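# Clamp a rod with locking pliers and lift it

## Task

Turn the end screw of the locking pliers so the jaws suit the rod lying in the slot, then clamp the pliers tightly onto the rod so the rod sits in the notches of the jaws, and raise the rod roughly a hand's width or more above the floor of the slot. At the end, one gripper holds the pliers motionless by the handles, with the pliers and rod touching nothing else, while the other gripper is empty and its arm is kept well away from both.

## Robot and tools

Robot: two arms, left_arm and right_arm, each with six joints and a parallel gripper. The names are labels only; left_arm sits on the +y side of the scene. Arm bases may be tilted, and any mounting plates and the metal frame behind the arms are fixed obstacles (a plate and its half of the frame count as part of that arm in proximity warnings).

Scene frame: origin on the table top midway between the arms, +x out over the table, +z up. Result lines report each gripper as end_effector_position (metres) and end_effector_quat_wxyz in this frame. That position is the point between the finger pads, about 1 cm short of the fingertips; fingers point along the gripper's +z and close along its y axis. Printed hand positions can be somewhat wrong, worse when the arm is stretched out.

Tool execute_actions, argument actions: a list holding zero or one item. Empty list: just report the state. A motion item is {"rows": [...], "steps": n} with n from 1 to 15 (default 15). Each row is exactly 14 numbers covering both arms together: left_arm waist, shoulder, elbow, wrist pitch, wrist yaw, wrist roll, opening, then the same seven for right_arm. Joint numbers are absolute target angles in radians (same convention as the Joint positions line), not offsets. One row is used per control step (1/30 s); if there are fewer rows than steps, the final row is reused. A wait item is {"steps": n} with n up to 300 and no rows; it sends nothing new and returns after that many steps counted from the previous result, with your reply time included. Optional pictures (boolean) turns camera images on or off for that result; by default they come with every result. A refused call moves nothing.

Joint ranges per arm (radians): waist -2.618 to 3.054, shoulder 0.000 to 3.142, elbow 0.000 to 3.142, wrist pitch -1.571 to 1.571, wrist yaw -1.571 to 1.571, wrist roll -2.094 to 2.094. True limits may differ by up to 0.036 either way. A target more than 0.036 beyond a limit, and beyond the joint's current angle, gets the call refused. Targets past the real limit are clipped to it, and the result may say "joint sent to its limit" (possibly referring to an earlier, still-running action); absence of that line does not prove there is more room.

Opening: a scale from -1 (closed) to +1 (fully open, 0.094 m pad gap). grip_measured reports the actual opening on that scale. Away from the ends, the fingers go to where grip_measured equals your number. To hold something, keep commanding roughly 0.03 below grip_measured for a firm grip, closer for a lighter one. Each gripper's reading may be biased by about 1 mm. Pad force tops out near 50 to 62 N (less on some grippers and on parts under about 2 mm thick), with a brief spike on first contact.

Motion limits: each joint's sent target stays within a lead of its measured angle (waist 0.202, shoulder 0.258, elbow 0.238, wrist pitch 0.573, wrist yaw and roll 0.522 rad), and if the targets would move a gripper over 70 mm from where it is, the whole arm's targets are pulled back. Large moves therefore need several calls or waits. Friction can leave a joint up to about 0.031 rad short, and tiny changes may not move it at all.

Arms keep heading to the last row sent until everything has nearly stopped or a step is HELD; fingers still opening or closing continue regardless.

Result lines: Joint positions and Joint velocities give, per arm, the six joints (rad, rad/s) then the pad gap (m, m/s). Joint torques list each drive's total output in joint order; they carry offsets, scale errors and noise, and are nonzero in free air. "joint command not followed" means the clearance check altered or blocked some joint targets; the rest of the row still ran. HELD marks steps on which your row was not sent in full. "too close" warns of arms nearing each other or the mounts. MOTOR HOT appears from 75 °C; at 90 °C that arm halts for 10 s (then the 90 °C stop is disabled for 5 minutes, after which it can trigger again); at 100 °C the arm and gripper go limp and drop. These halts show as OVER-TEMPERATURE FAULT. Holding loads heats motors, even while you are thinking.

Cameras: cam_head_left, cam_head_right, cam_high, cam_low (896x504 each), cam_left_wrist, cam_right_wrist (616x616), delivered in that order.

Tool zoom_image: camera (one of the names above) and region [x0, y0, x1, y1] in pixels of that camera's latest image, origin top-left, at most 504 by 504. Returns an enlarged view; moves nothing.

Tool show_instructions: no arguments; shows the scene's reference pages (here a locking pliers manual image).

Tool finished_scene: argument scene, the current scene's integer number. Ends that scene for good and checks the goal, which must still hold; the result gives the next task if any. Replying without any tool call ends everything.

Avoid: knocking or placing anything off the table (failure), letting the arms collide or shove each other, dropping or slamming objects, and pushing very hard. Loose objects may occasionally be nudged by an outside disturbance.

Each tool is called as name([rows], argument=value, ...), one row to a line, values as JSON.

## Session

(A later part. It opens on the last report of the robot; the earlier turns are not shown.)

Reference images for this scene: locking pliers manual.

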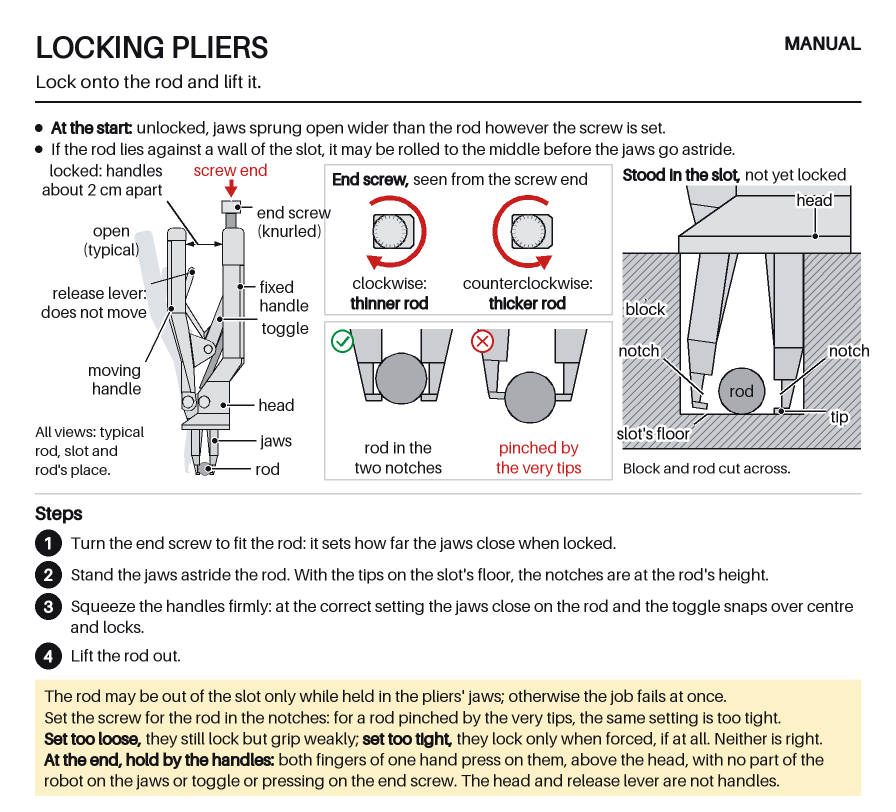

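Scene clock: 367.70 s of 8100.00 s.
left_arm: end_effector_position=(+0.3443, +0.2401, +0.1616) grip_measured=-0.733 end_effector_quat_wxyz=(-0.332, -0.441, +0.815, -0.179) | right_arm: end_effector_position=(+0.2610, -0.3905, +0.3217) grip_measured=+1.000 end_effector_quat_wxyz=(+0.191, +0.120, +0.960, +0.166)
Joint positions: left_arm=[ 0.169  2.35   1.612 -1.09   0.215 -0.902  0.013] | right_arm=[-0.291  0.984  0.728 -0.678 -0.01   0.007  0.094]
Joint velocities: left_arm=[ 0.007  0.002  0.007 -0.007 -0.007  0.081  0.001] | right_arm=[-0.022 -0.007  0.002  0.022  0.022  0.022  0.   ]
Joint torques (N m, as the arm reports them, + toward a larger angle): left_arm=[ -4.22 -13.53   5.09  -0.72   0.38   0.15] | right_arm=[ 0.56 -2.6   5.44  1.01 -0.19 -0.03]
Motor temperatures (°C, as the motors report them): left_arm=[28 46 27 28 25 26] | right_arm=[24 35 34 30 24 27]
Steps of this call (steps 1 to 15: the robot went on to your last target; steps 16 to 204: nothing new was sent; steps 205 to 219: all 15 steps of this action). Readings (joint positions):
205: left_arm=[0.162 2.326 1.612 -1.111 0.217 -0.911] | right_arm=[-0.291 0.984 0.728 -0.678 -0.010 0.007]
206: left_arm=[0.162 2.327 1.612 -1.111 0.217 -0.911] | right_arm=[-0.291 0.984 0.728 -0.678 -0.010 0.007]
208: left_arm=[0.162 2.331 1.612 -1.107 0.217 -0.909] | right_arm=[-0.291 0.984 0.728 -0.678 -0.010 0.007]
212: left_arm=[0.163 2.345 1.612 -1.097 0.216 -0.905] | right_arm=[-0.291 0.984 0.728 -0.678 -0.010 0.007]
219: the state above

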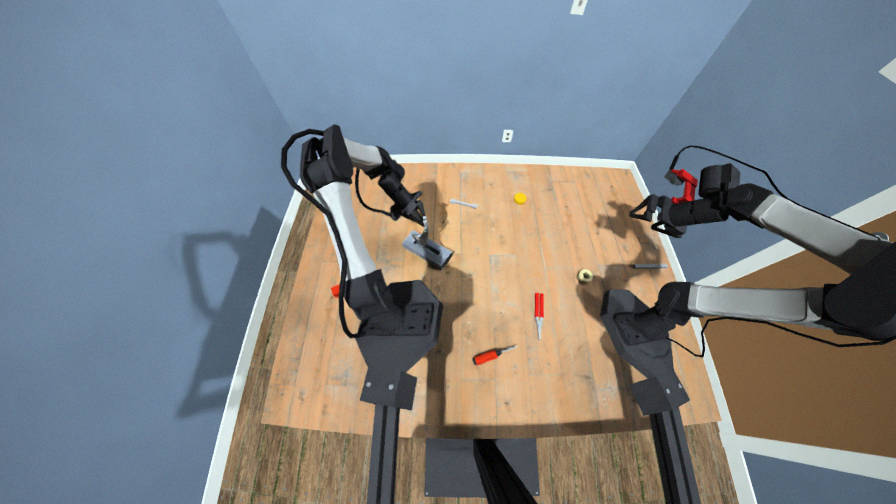

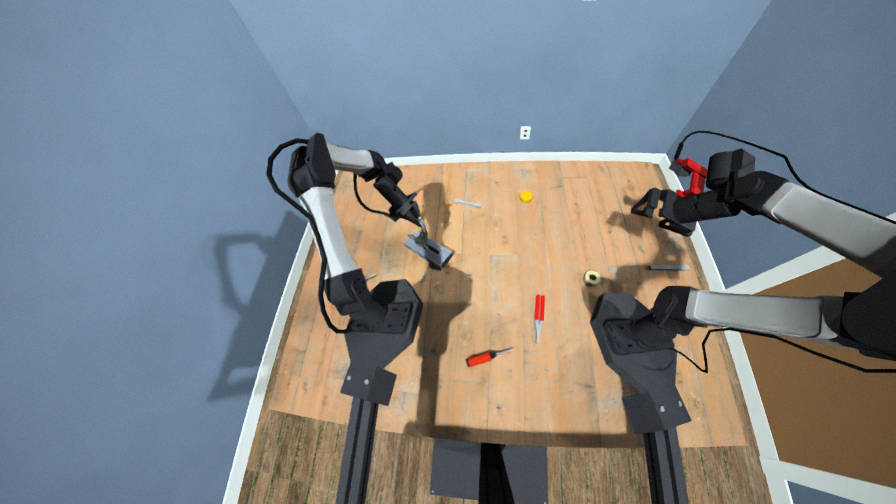

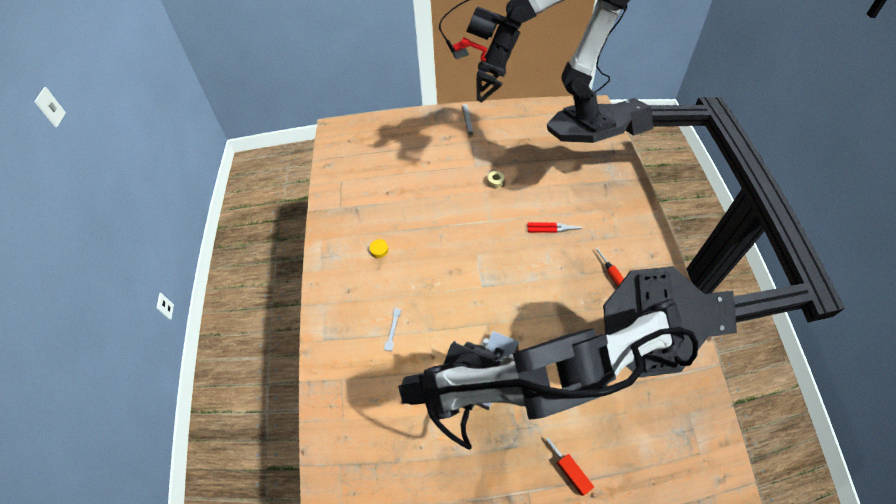

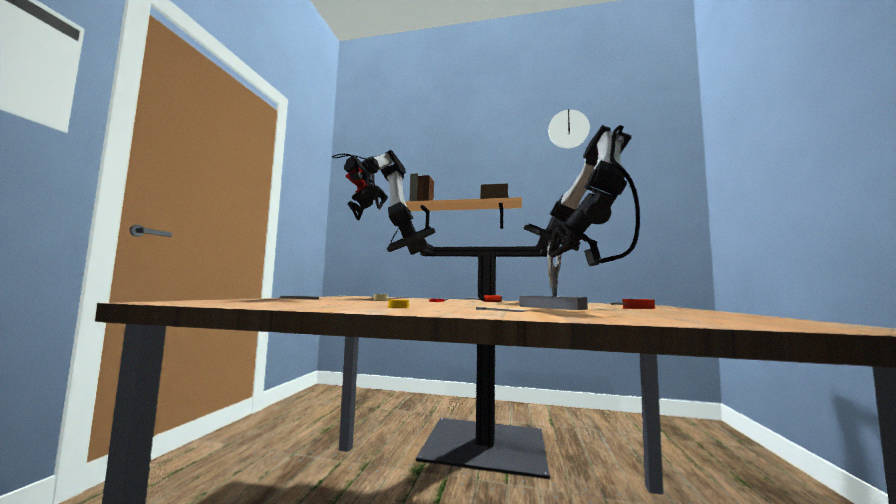

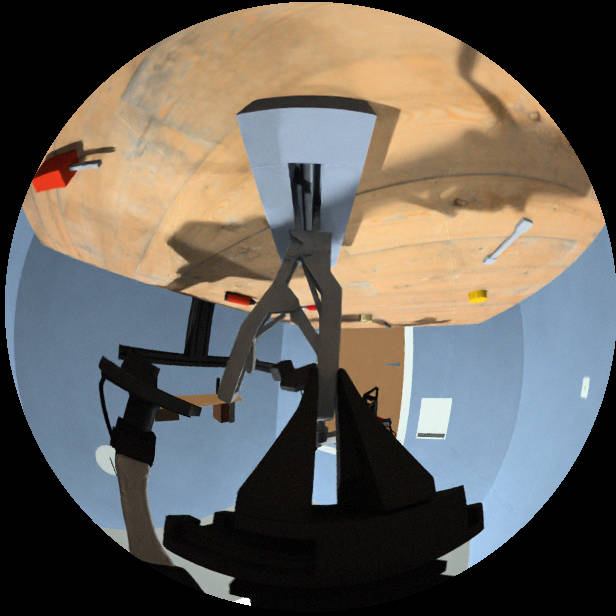

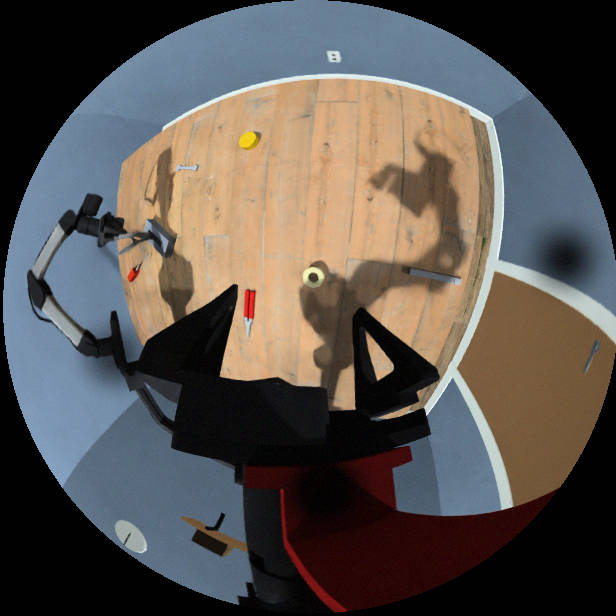

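In and centred. Continue 12 mm.

execute_actions([
  {"rows":[[0.184,2.369,1.62,-1.092,0.221,-0.896,-0.76,-0.3,1.0,0.7,-0.7,0,0,1],[0.186,2.373,1.62,-1.088,0.221,-0.894,-0.76,-0.3,1.0,0.7,-0.7,0,0,1],[0.187,2.376,1.62,-1.084,0.22,-0.892,-0.76,-0.3,1.0,0.7,-0.7,0,0,1],[0.188,2.379,1.62,-1.08,0.22,-0.891,-0.76,-0.3,1.0,0.7,-0.7,0,0,1],[0.189,2.382,1.62,-1.077,0.22,-0.89,-0.76,-0.3,1.0,0.7,-0.7,0,0,1],[0.19,2.384,1.62,-1.074,0.219,-0.889,-0.76,-0.3,1.0,0.7,-0.7,0,0,1],[0.191,2.386,1.62,-1.072,0.219,-0.888,-0.76,-0.3,1.0,0.7,-0.7,0,0,1],[0.192,2.388,1.62,-1.07,0.219,-0.887,-0.76,-0.3,1.0,0.7,-0.7,0,0,1]],"steps":15},
])

zoom_image(camera="cam_left_wrist", region=[260,140,360,250])

Scene clock: 375.10 s of 8100.00 s.
left_arm: end_effector_position=(+0.3431, +0.2403, +0.1498) grip_measured=-0.733 end_effector_quat_wxyz=(-0.332, -0.441, +0.814, -0.179) | right_arm: end_effector_position=(+0.2610, -0.3905, +0.3217) grip_measured=+1.000 end_effector_quat_wxyz=(+0.191, +0.120, +0.960, +0.166)
Joint positions: left_arm=[ 0.181  2.376  1.612 -1.066  0.213 -0.892  0.013] | right_arm=[-0.291  0.984  0.728 -0.678 -0.01   0.007  0.094]
Joint velocities: left_arm=[-0.007  0.002 -0.017 -0.051 -0.037 -0.051  0.   ] | right_arm=[-0.002 -0.007  0.002 -0.051  0.095 -0.051  0.   ]
Joint torques (N m, as the arm reports them, + toward a larger angle): left_arm=[ -4.25 -13.56   4.95  -0.77   0.38   0.14] | right_arm=[ 0.51 -2.51  5.58  0.98 -0.18 -0.04]
Motor temperatures (°C, as the motors report them): left_arm=[28 46 28 27 25 26] | right_arm=[24 35 34 30 24 27]
Steps of this call (steps 1 to 15: the robot went on to your last target; steps 16 to 207: nothing new was sent; steps 208 to 222: all 15 steps of this action). Readings (joint positions):
208: left_arm=[0.169 2.350 1.612 -1.089 0.215 -0.902] | right_arm=[-0.291 0.984 0.728 -0.678 -0.010 0.007]
209: left_arm=[0.169 2.350 1.612 -1.088 0.215 -0.901] | right_arm=[-0.291 0.984 0.728 -0.678 -0.010 0.007]
211: left_arm=[0.170 2.354 1.612 -1.085 0.215 -0.900] | right_arm=[-0.291 0.984 0.728 -0.678 -0.010 0.007]
215: left_arm=[0.177 2.369 1.612 -1.075 0.214 -0.896] | right_arm=[-0.291 0.984 0.728 -0.678 -0.010 0.007]
222: the state above

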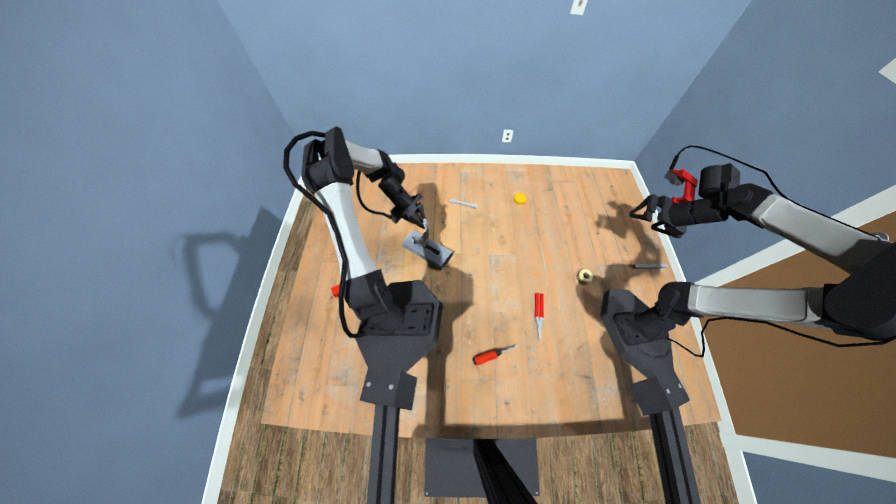

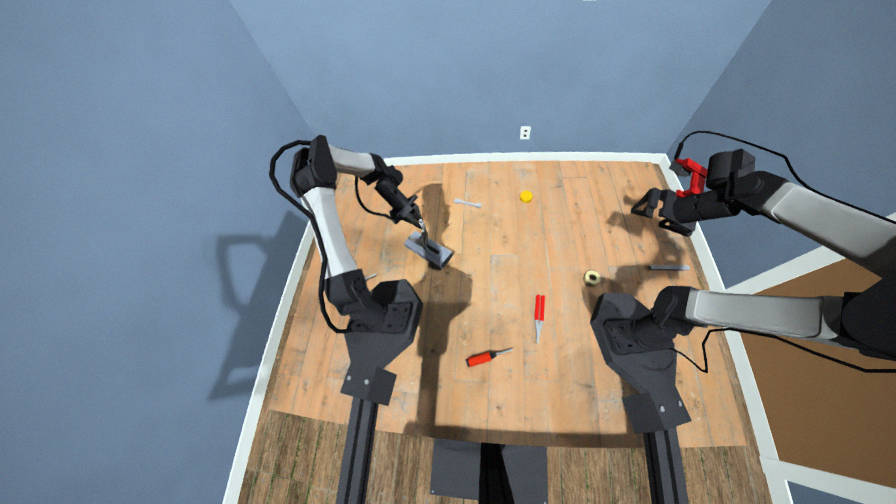

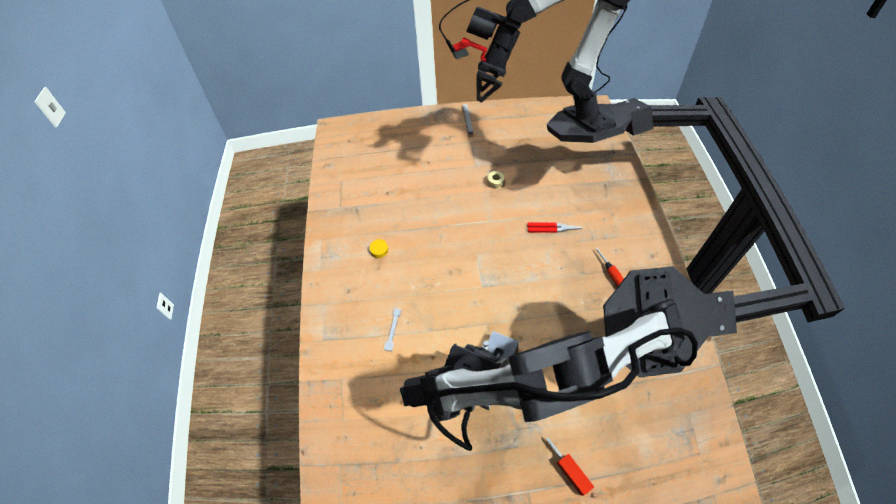

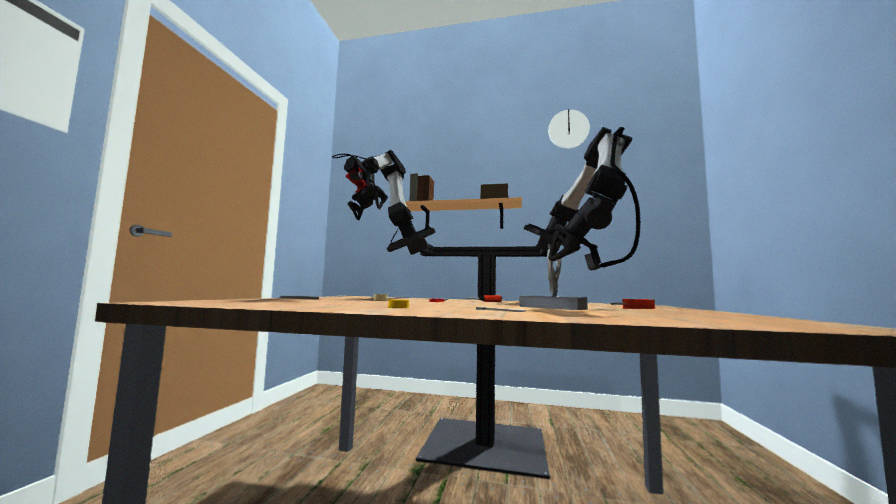

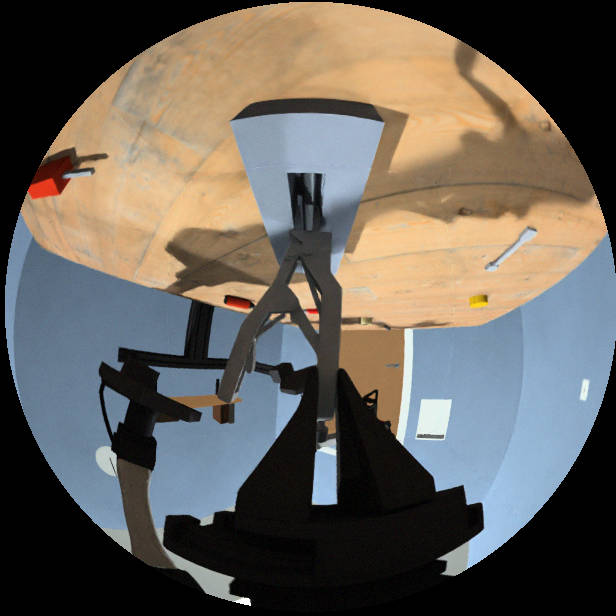

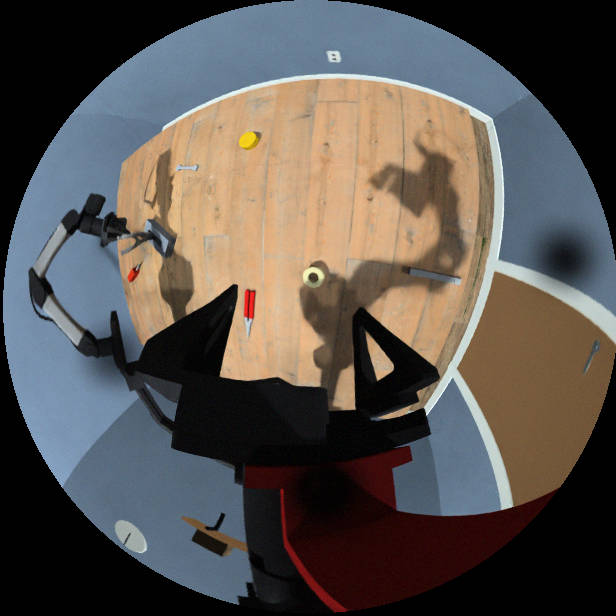

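Region (260, 140, 360, 250) of cam_left_wrist's 616x616 image, scaled by 4.582, with more detail than that image has; it fills the left 458 columns of this view, and the rest is white.

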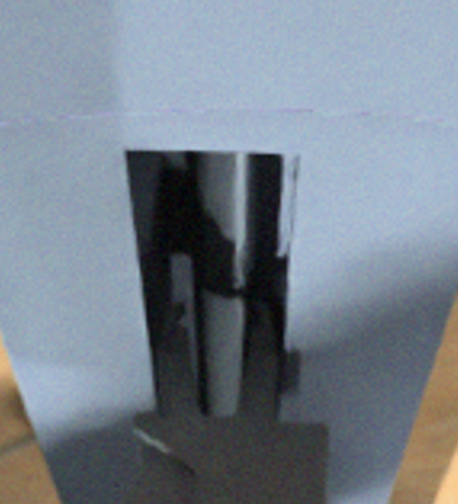

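execute_actions([
  {"rows":[[0.192,2.395,1.62,-1.066,0.219,-0.887,-0.76,-0.3,1.0,0.7,-0.7,0,0,1],[0.192,2.399,1.62,-1.062,0.219,-0.887,-0.76,-0.3,1.0,0.7,-0.7,0,0,1],[0.192,2.402,1.62,-1.058,0.219,-0.887,-0.76,-0.3,1.0,0.7,-0.7,0,0,1],[0.193,2.405,1.62,-1.054,0.219,-0.886,-0.76,-0.3,1.0,0.7,-0.7,0,0,1],[0.194,2.407,1.62,-1.051,0.219,-0.886,-0.76,-0.3,1.0,0.7,-0.7,0,0,1],[0.195,2.409,1.62,-1.049,0.219,-0.885,-0.76,-0.3,1.0,0.7,-0.7,0,0,1],[0.196,2.411,1.62,-1.047,0.219,-0.885,-0.76,-0.3,1.0,0.7,-0.7,0,0,1]],"steps":15},
])

zoom_image(camera="cam_left_wrist", region=[260,140,360,250])

zoom_image(camera="cam_low", region=[510,240,600,315])

Scene clock: 384.07 s of 8100.00 s.
left_arm: end_effector_position=(+0.3419, +0.2369, +0.1412) grip_measured=-0.733 end_effector_quat_wxyz=(-0.333, -0.440, +0.815, -0.178) | right_arm: end_effector_position=(+0.2610, -0.3905, +0.3217) grip_measured=+1.000 end_effector_quat_wxyz=(+0.191, +0.120, +0.960, +0.166)
Joint positions: left_arm=[ 0.181  2.399  1.612 -1.046  0.211 -0.89   0.013] | right_arm=[-0.291  0.984  0.728 -0.678 -0.01   0.007  0.094]
Joint velocities: left_arm=[-0.007 -0.007 -0.002 -0.051 -0.022  0.066 -0.   ] | right_arm=[-0.002  0.012 -0.032 -0.022  0.022 -0.007  0.   ]
Joint torques (N m, as the arm reports them, + toward a larger angle): left_arm=[ -3.86 -13.56   4.88  -0.71   0.37   0.15] | right_arm=[ 0.46 -2.48  5.56  0.96 -0.19 -0.03]
Motor temperatures (°C, as the motors report them): left_arm=[28 46 28 27 25 26] | right_arm=[24 35 34 29 24 27]
Steps of this call (steps 1 to 15: the robot went on to your last target; steps 16 to 254: nothing new was sent; steps 255 to 269: all 15 steps of this action). Readings (joint positions):
255: left_arm=[0.181 2.376 1.612 -1.064 0.213 -0.892] | right_arm=[-0.291 0.984 0.728 -0.678 -0.010 0.007]
256: left_arm=[0.181 2.377 1.612 -1.064 0.212 -0.892] | right_arm=[-0.291 0.984 0.728 -0.678 -0.010 0.007]
258: left_arm=[0.181 2.380 1.612 -1.061 0.212 -0.892] | right_arm=[-0.291 0.984 0.728 -0.678 -0.010 0.007]
262: left_arm=[0.181 2.394 1.612 -1.051 0.212 -0.891] | right_arm=[-0.291 0.984 0.728 -0.678 -0.010 0.007]
269: the state above

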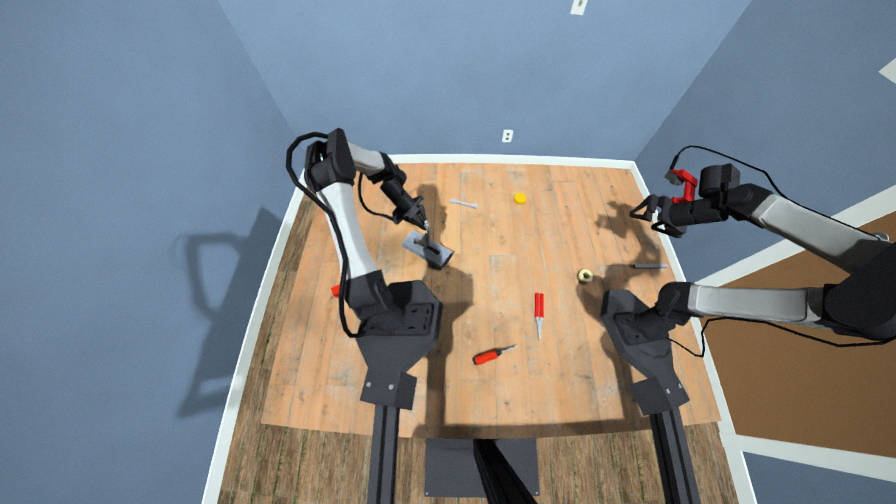

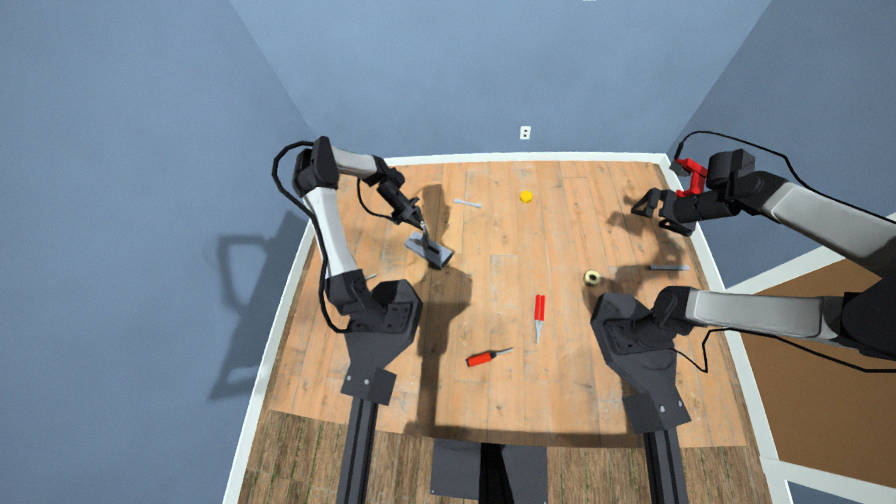

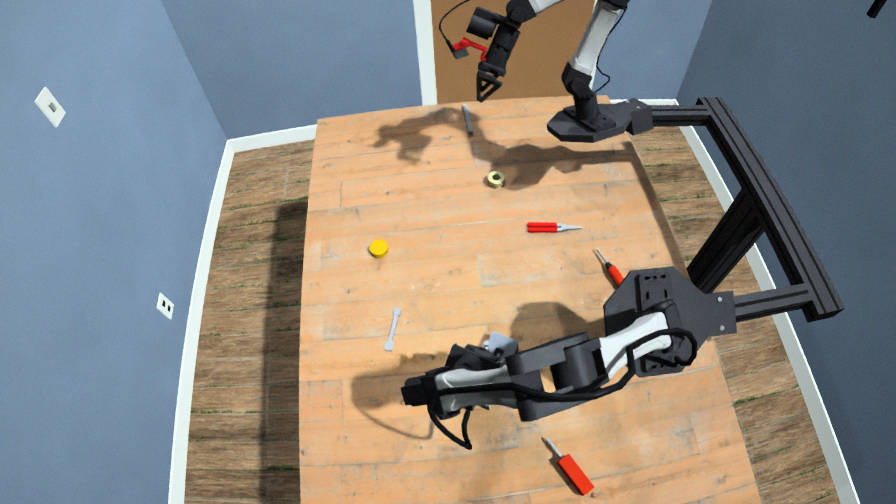

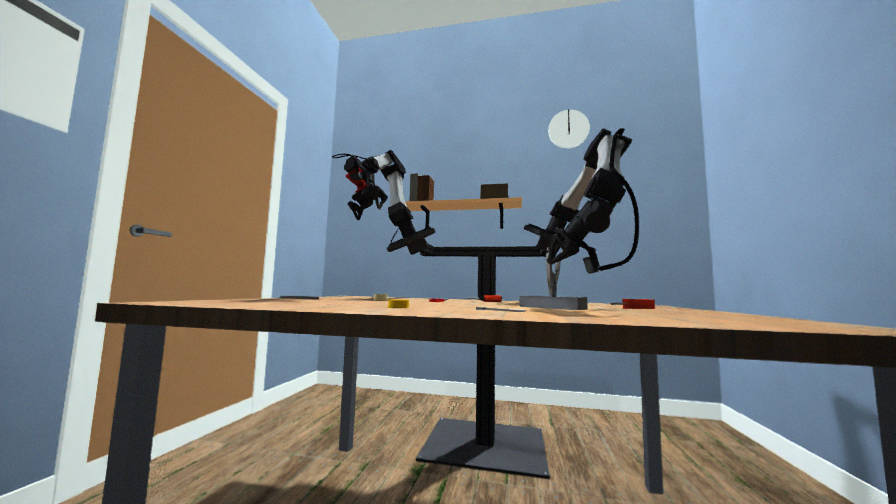

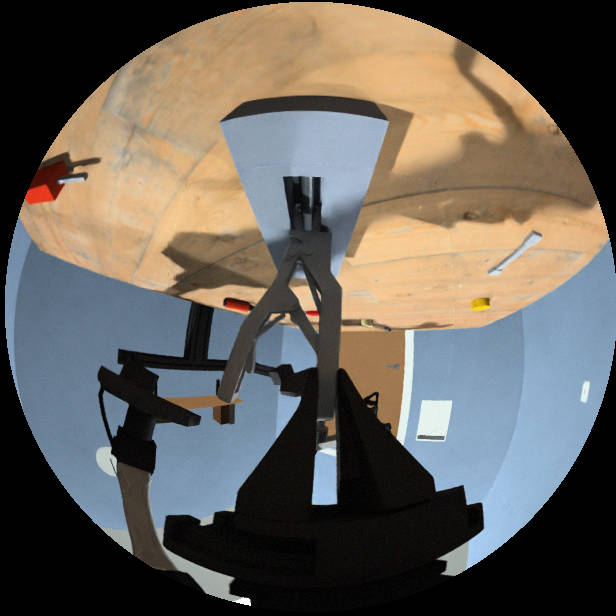

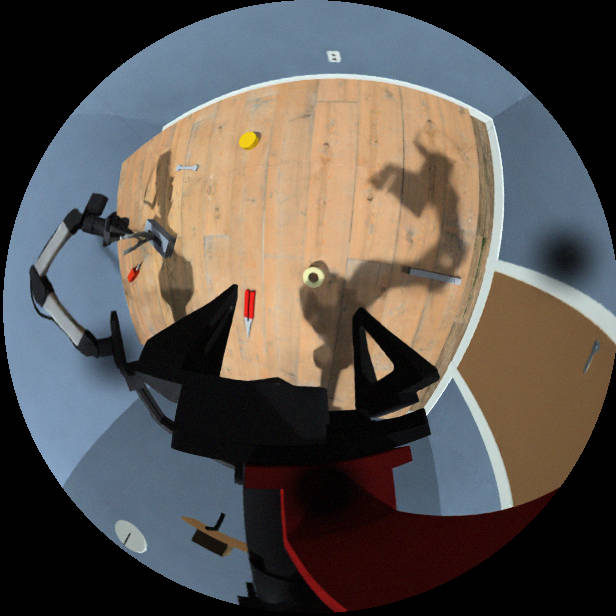

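Region (260, 140, 360, 250) of cam_left_wrist's 616x616 image, scaled by 4.582, with more detail than that image has; it fills the left 458 columns of this view, and the rest is white.

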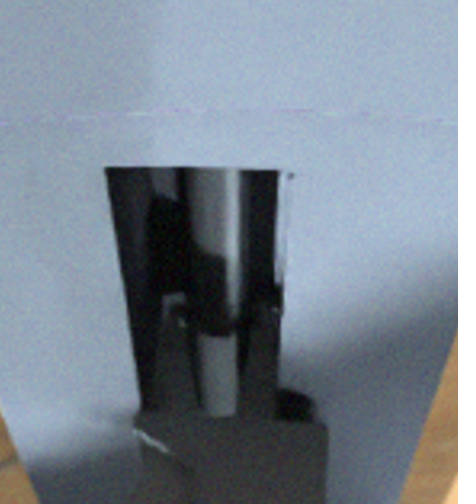

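Region (510, 240, 600, 315) of cam_low's 896x504 image, scaled by 5.600, with more detail than that image has.

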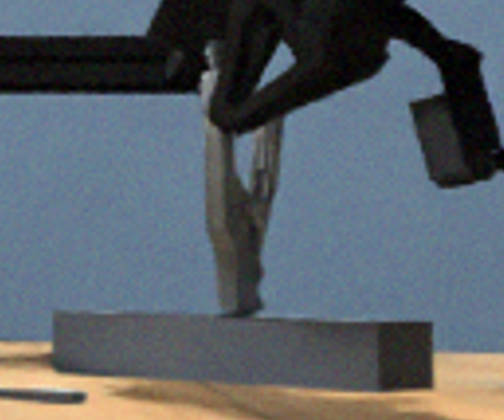

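execute_actions(actions=[])

Scene clock: 401.77 s of 8100.00 s.
left_arm: end_effector_position=(+0.3419, +0.2369, +0.1412) grip_measured=-0.733 end_effector_quat_wxyz=(-0.333, -0.440, +0.815, -0.178) | right_arm: end_effector_position=(+0.2610, -0.3905, +0.3217) grip_measured=+1.000 end_effector_quat_wxyz=(+0.191, +0.120, +0.960, +0.166)
Joint positions: left_arm=[ 0.181  2.399  1.612 -1.046  0.211 -0.89   0.013] | right_arm=[-0.291  0.984  0.728 -0.678 -0.01   0.007  0.094]
Joint velocities: left_arm=[-0.007 -0.007  0.012  0.022  0.007 -0.007  0.   ] | right_arm=[-0.012  0.002  0.012 -0.007  0.037  0.037  0.   ]
Joint torques (N m, as the arm reports them, + toward a larger angle): left_arm=[ -3.86 -13.55   4.89  -0.69   0.4    0.15] | right_arm=[ 0.26 -2.66  5.41  1.02 -0.16 -0.09]
Motor temperatures (°C, as the motors report them): left_arm=[28 47 28 27 25 26] | right_arm=[24 35 34 29 24 27]
Steps of this call (steps 1 to 15: the robot went on to your last target; steps 16 to 531: nothing new was sent). Readings (joint positions):
1: left_arm=[0.181 2.399 1.612 -1.046 0.211 -0.890] | right_arm=[-0.291 0.984 0.728 -0.678 -0.010 0.007]
2: left_arm=[0.181 2.399 1.612 -1.046 0.211 -0.890] | right_arm=[-0.291 0.984 0.728 -0.678 -0.010 0.007]
4: left_arm=[0.181 2.399 1.612 -1.046 0.211 -0.890] | right_arm=[-0.291 0.984 0.728 -0.678 -0.010 0.007]
8: left_arm=[0.181 2.399 1.612 -1.046 0.211 -0.890] | right_arm=[-0.291 0.984 0.728 -0.678 -0.010 0.007]
531: the state above
All arms were judged still, so your last target was given up. Only a new action makes them travel on or press farther. Fingers that are still opening or closing keep moving.

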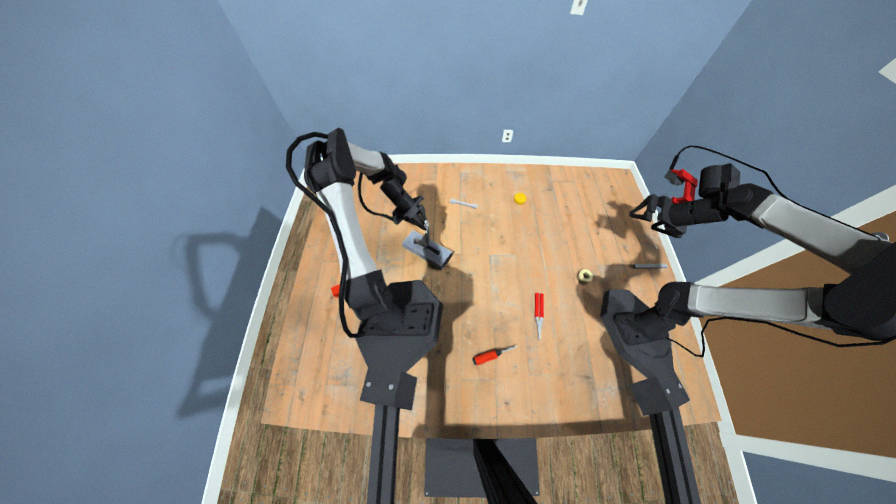

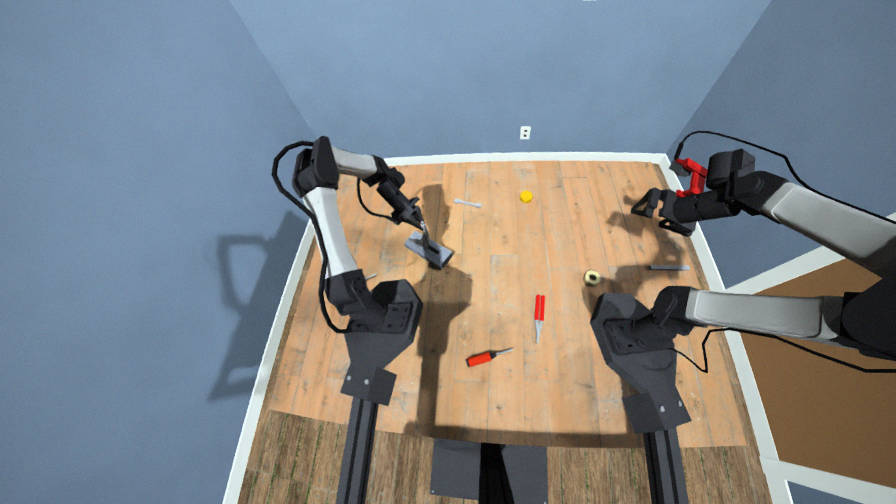

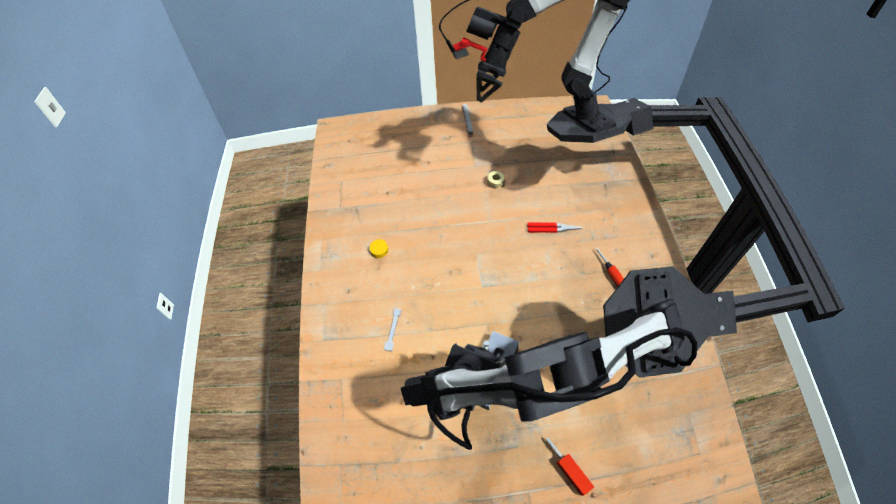

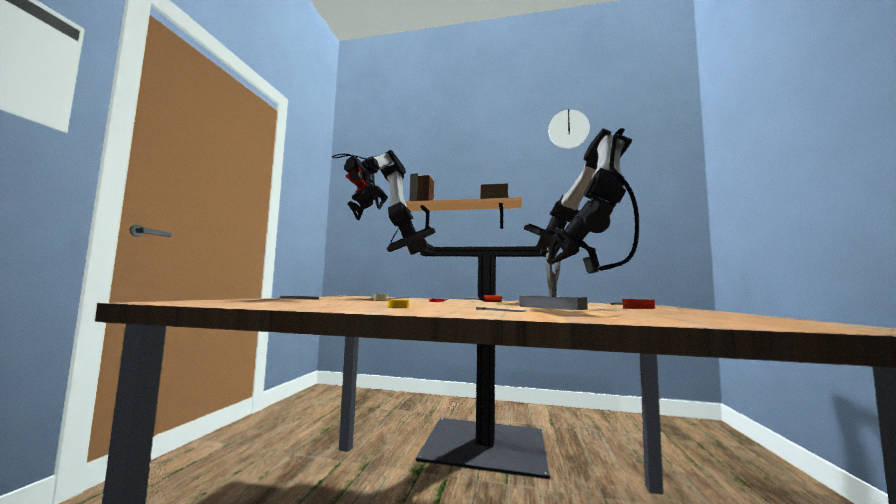

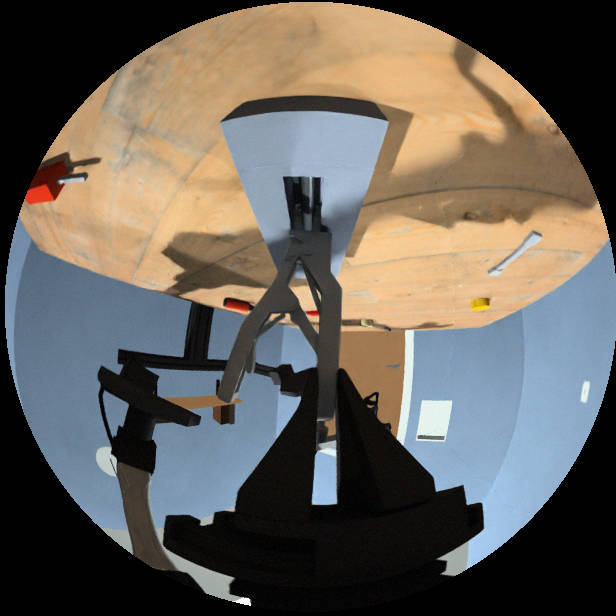

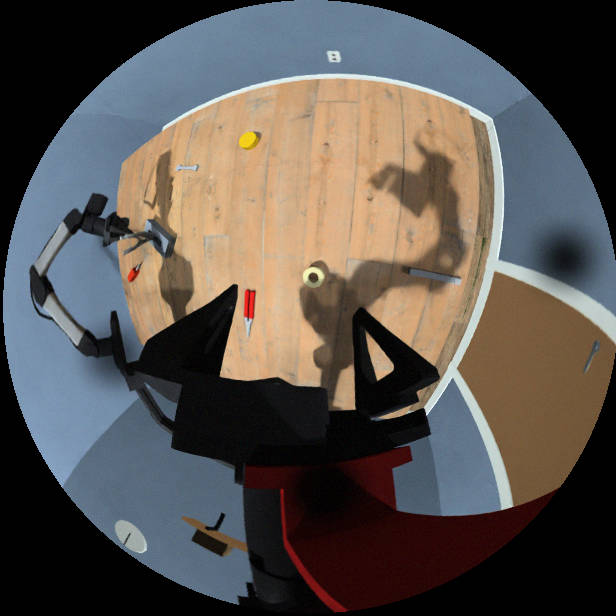

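execute_actions([
  {"rows":[[0.199,2.421,1.62,-1.043,0.218,-0.883,-0.76,-0.3,1.0,0.7,-0.7,0,0,1]],"steps":15},
], pictures=false)

execute_actions([
  {"steps":10},
])

zoom_image(camera="cam_low", region=[500, 230, 620, 320])

Scene clock: 406.50 s of 8100.00 s.
left_arm: end_effector_position=(+0.3414, +0.2379, +0.1375) grip_measured=-0.733 end_effector_quat_wxyz=(-0.333, -0.442, +0.814, -0.178) | right_arm: end_effector_position=(+0.2610, -0.3905, +0.3217) grip_measured=+1.000 end_effector_quat_wxyz=(+0.191, +0.120, +0.960, +0.166)
Joint positions: left_arm=[ 0.187  2.407  1.612 -1.04   0.211 -0.887  0.013] | right_arm=[-0.291  0.984  0.728 -0.678 -0.01   0.007  0.094]
Joint velocities: left_arm=[-0.007  0.012 -0.007  0.051 -0.081  0.037 -0.002] | right_arm=[-0.007 -0.027 -0.022  0.037 -0.007  0.051  0.   ]
Joint torques (N m, as the arm reports them, + toward a larger angle): left_arm=[ -4.1  -13.31   4.84  -0.73   0.38   0.13] | right_arm=[ 0.42 -2.3   5.42  0.99 -0.14 -0.04]
Motor temperatures (°C, as the motors report them): left_arm=[28 47 28 27 25 26] | right_arm=[24 34 35 29 24 27]
Steps of this call (steps 1 to 127: nothing new was sent; steps 128 to 142: all 15 steps of this action). Readings (joint positions):
128: left_arm=[0.181 2.400 1.612 -1.046 0.211 -0.890] | right_arm=[-0.291 0.984 0.728 -0.678 -0.010 0.007]
129: left_arm=[0.182 2.401 1.612 -1.045 0.211 -0.890] | right_arm=[-0.291 0.984 0.728 -0.678 -0.010 0.007]
131: left_arm=[0.184 2.404 1.612 -1.042 0.211 -0.889] | right_arm=[-0.291 0.984 0.728 -0.678 -0.010 0.007]
135: left_arm=[0.187 2.407 1.612 -1.040 0.211 -0.888] | right_arm=[-0.291 0.984 0.728 -0.678 -0.010 0.007]
142: the state above

Scene clock: 406.83 s of 8100.00 s.
left_arm: end_effector_position=(+0.3414, +0.2379, +0.1375) grip_measured=-0.733 end_effector_quat_wxyz=(-0.333, -0.442, +0.814, -0.178) | right_arm: end_effector_position=(+0.2610, -0.3905, +0.3217) grip_measured=+1.000 end_effector_quat_wxyz=(+0.191, +0.120, +0.960, +0.166)
Joint positions: left_arm=[ 0.187  2.407  1.612 -1.04   0.211 -0.887  0.013] | right_arm=[-0.291  0.984  0.728 -0.678 -0.01   0.007  0.094]
Joint velocities: left_arm=[ 0.012 -0.002 -0.007 -0.007 -0.037  0.022 -0.002] | right_arm=[ 0.002 -0.002 -0.007  0.007  0.022 -0.081  0.   ]
Joint torques (N m, as the arm reports them, + toward a larger angle): left_arm=[ -4.1  -13.31   4.83  -0.73   0.39   0.14] | right_arm=[ 0.45 -2.43  5.62  0.96 -0.14 -0.03]
Motor temperatures (°C, as the motors report them): left_arm=[28 47 28 27 25 26] | right_arm=[24 34 35 29 24 27]
Steps of this call (steps 1 to 10: the robot went on to your last target). Readings (joint positions):
1: left_arm=[0.187 2.407 1.612 -1.040 0.211 -0.887] | right_arm=[-0.291 0.984 0.728 -0.678 -0.010 0.007]
2: left_arm=[0.187 2.407 1.612 -1.040 0.211 -0.887] | right_arm=[-0.291 0.984 0.728 -0.678 -0.010 0.007]
4: left_arm=[0.187 2.407 1.612 -1.040 0.211 -0.887] | right_arm=[-0.291 0.984 0.728 -0.678 -0.010 0.007]
8: left_arm=[0.187 2.407 1.612 -1.040 0.211 -0.887] | right_arm=[-0.291 0.984 0.728 -0.678 -0.010 0.007]
10: the state above

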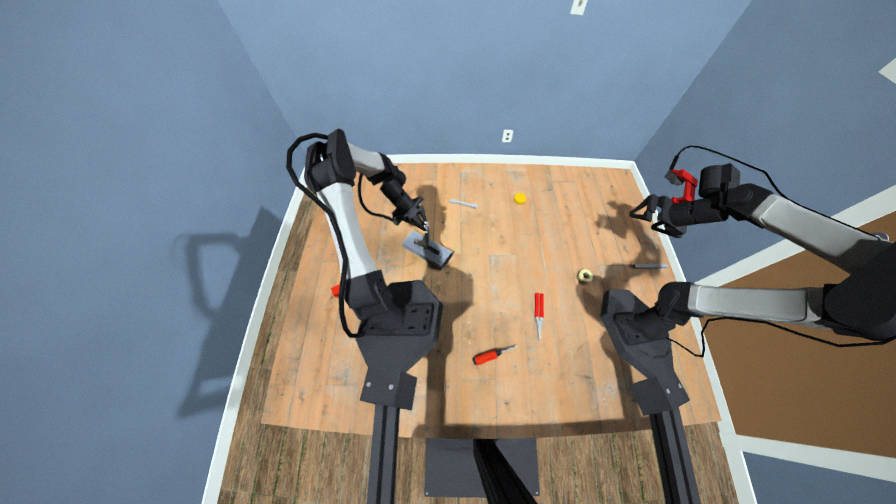

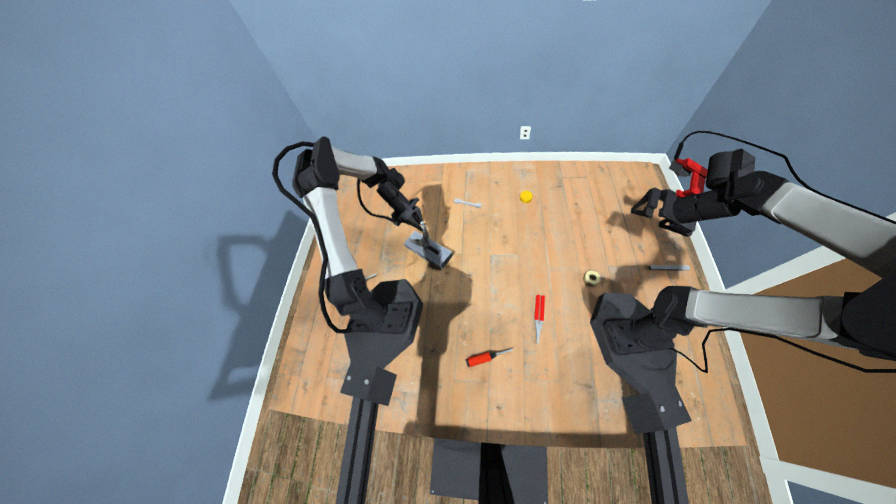

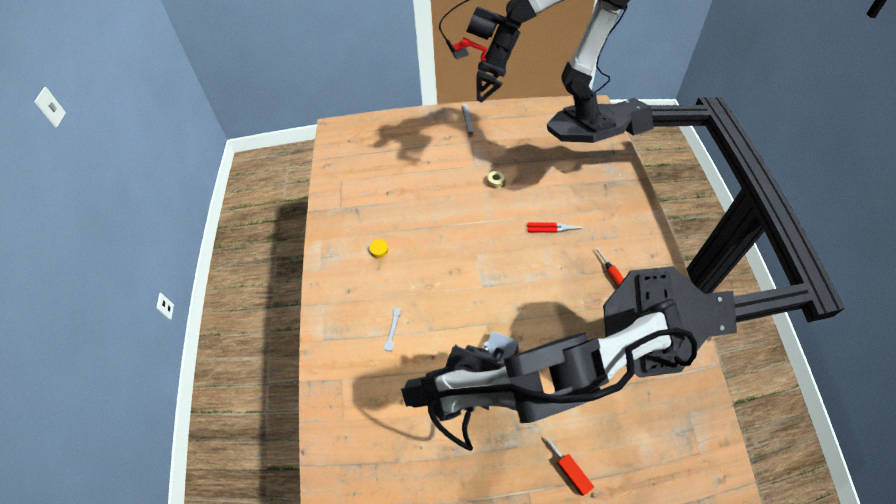

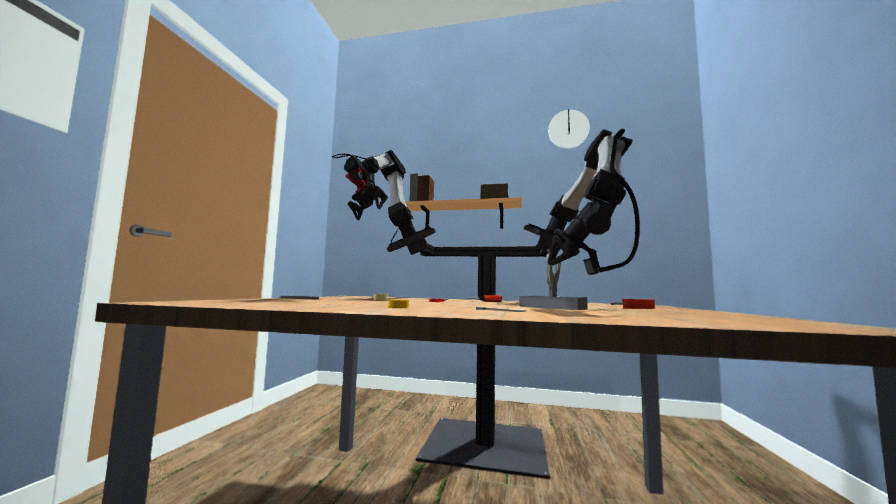

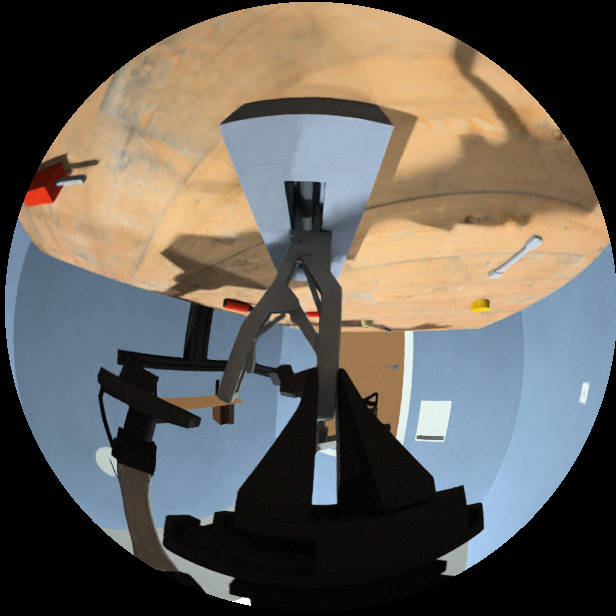

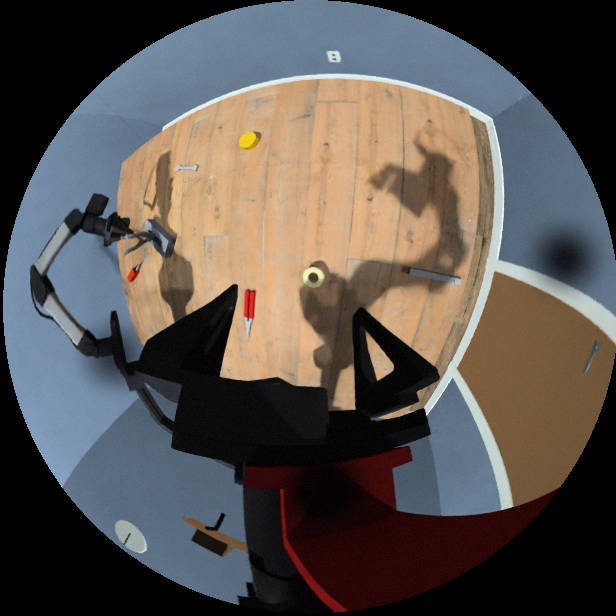

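Region (500, 230, 620, 320) of cam_low's 896x504 image, scaled by 4.200, with more detail than that image has; it fills the top 378 rows of this view, and the rest is white.

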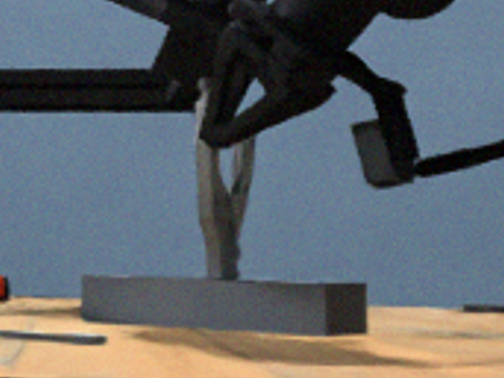

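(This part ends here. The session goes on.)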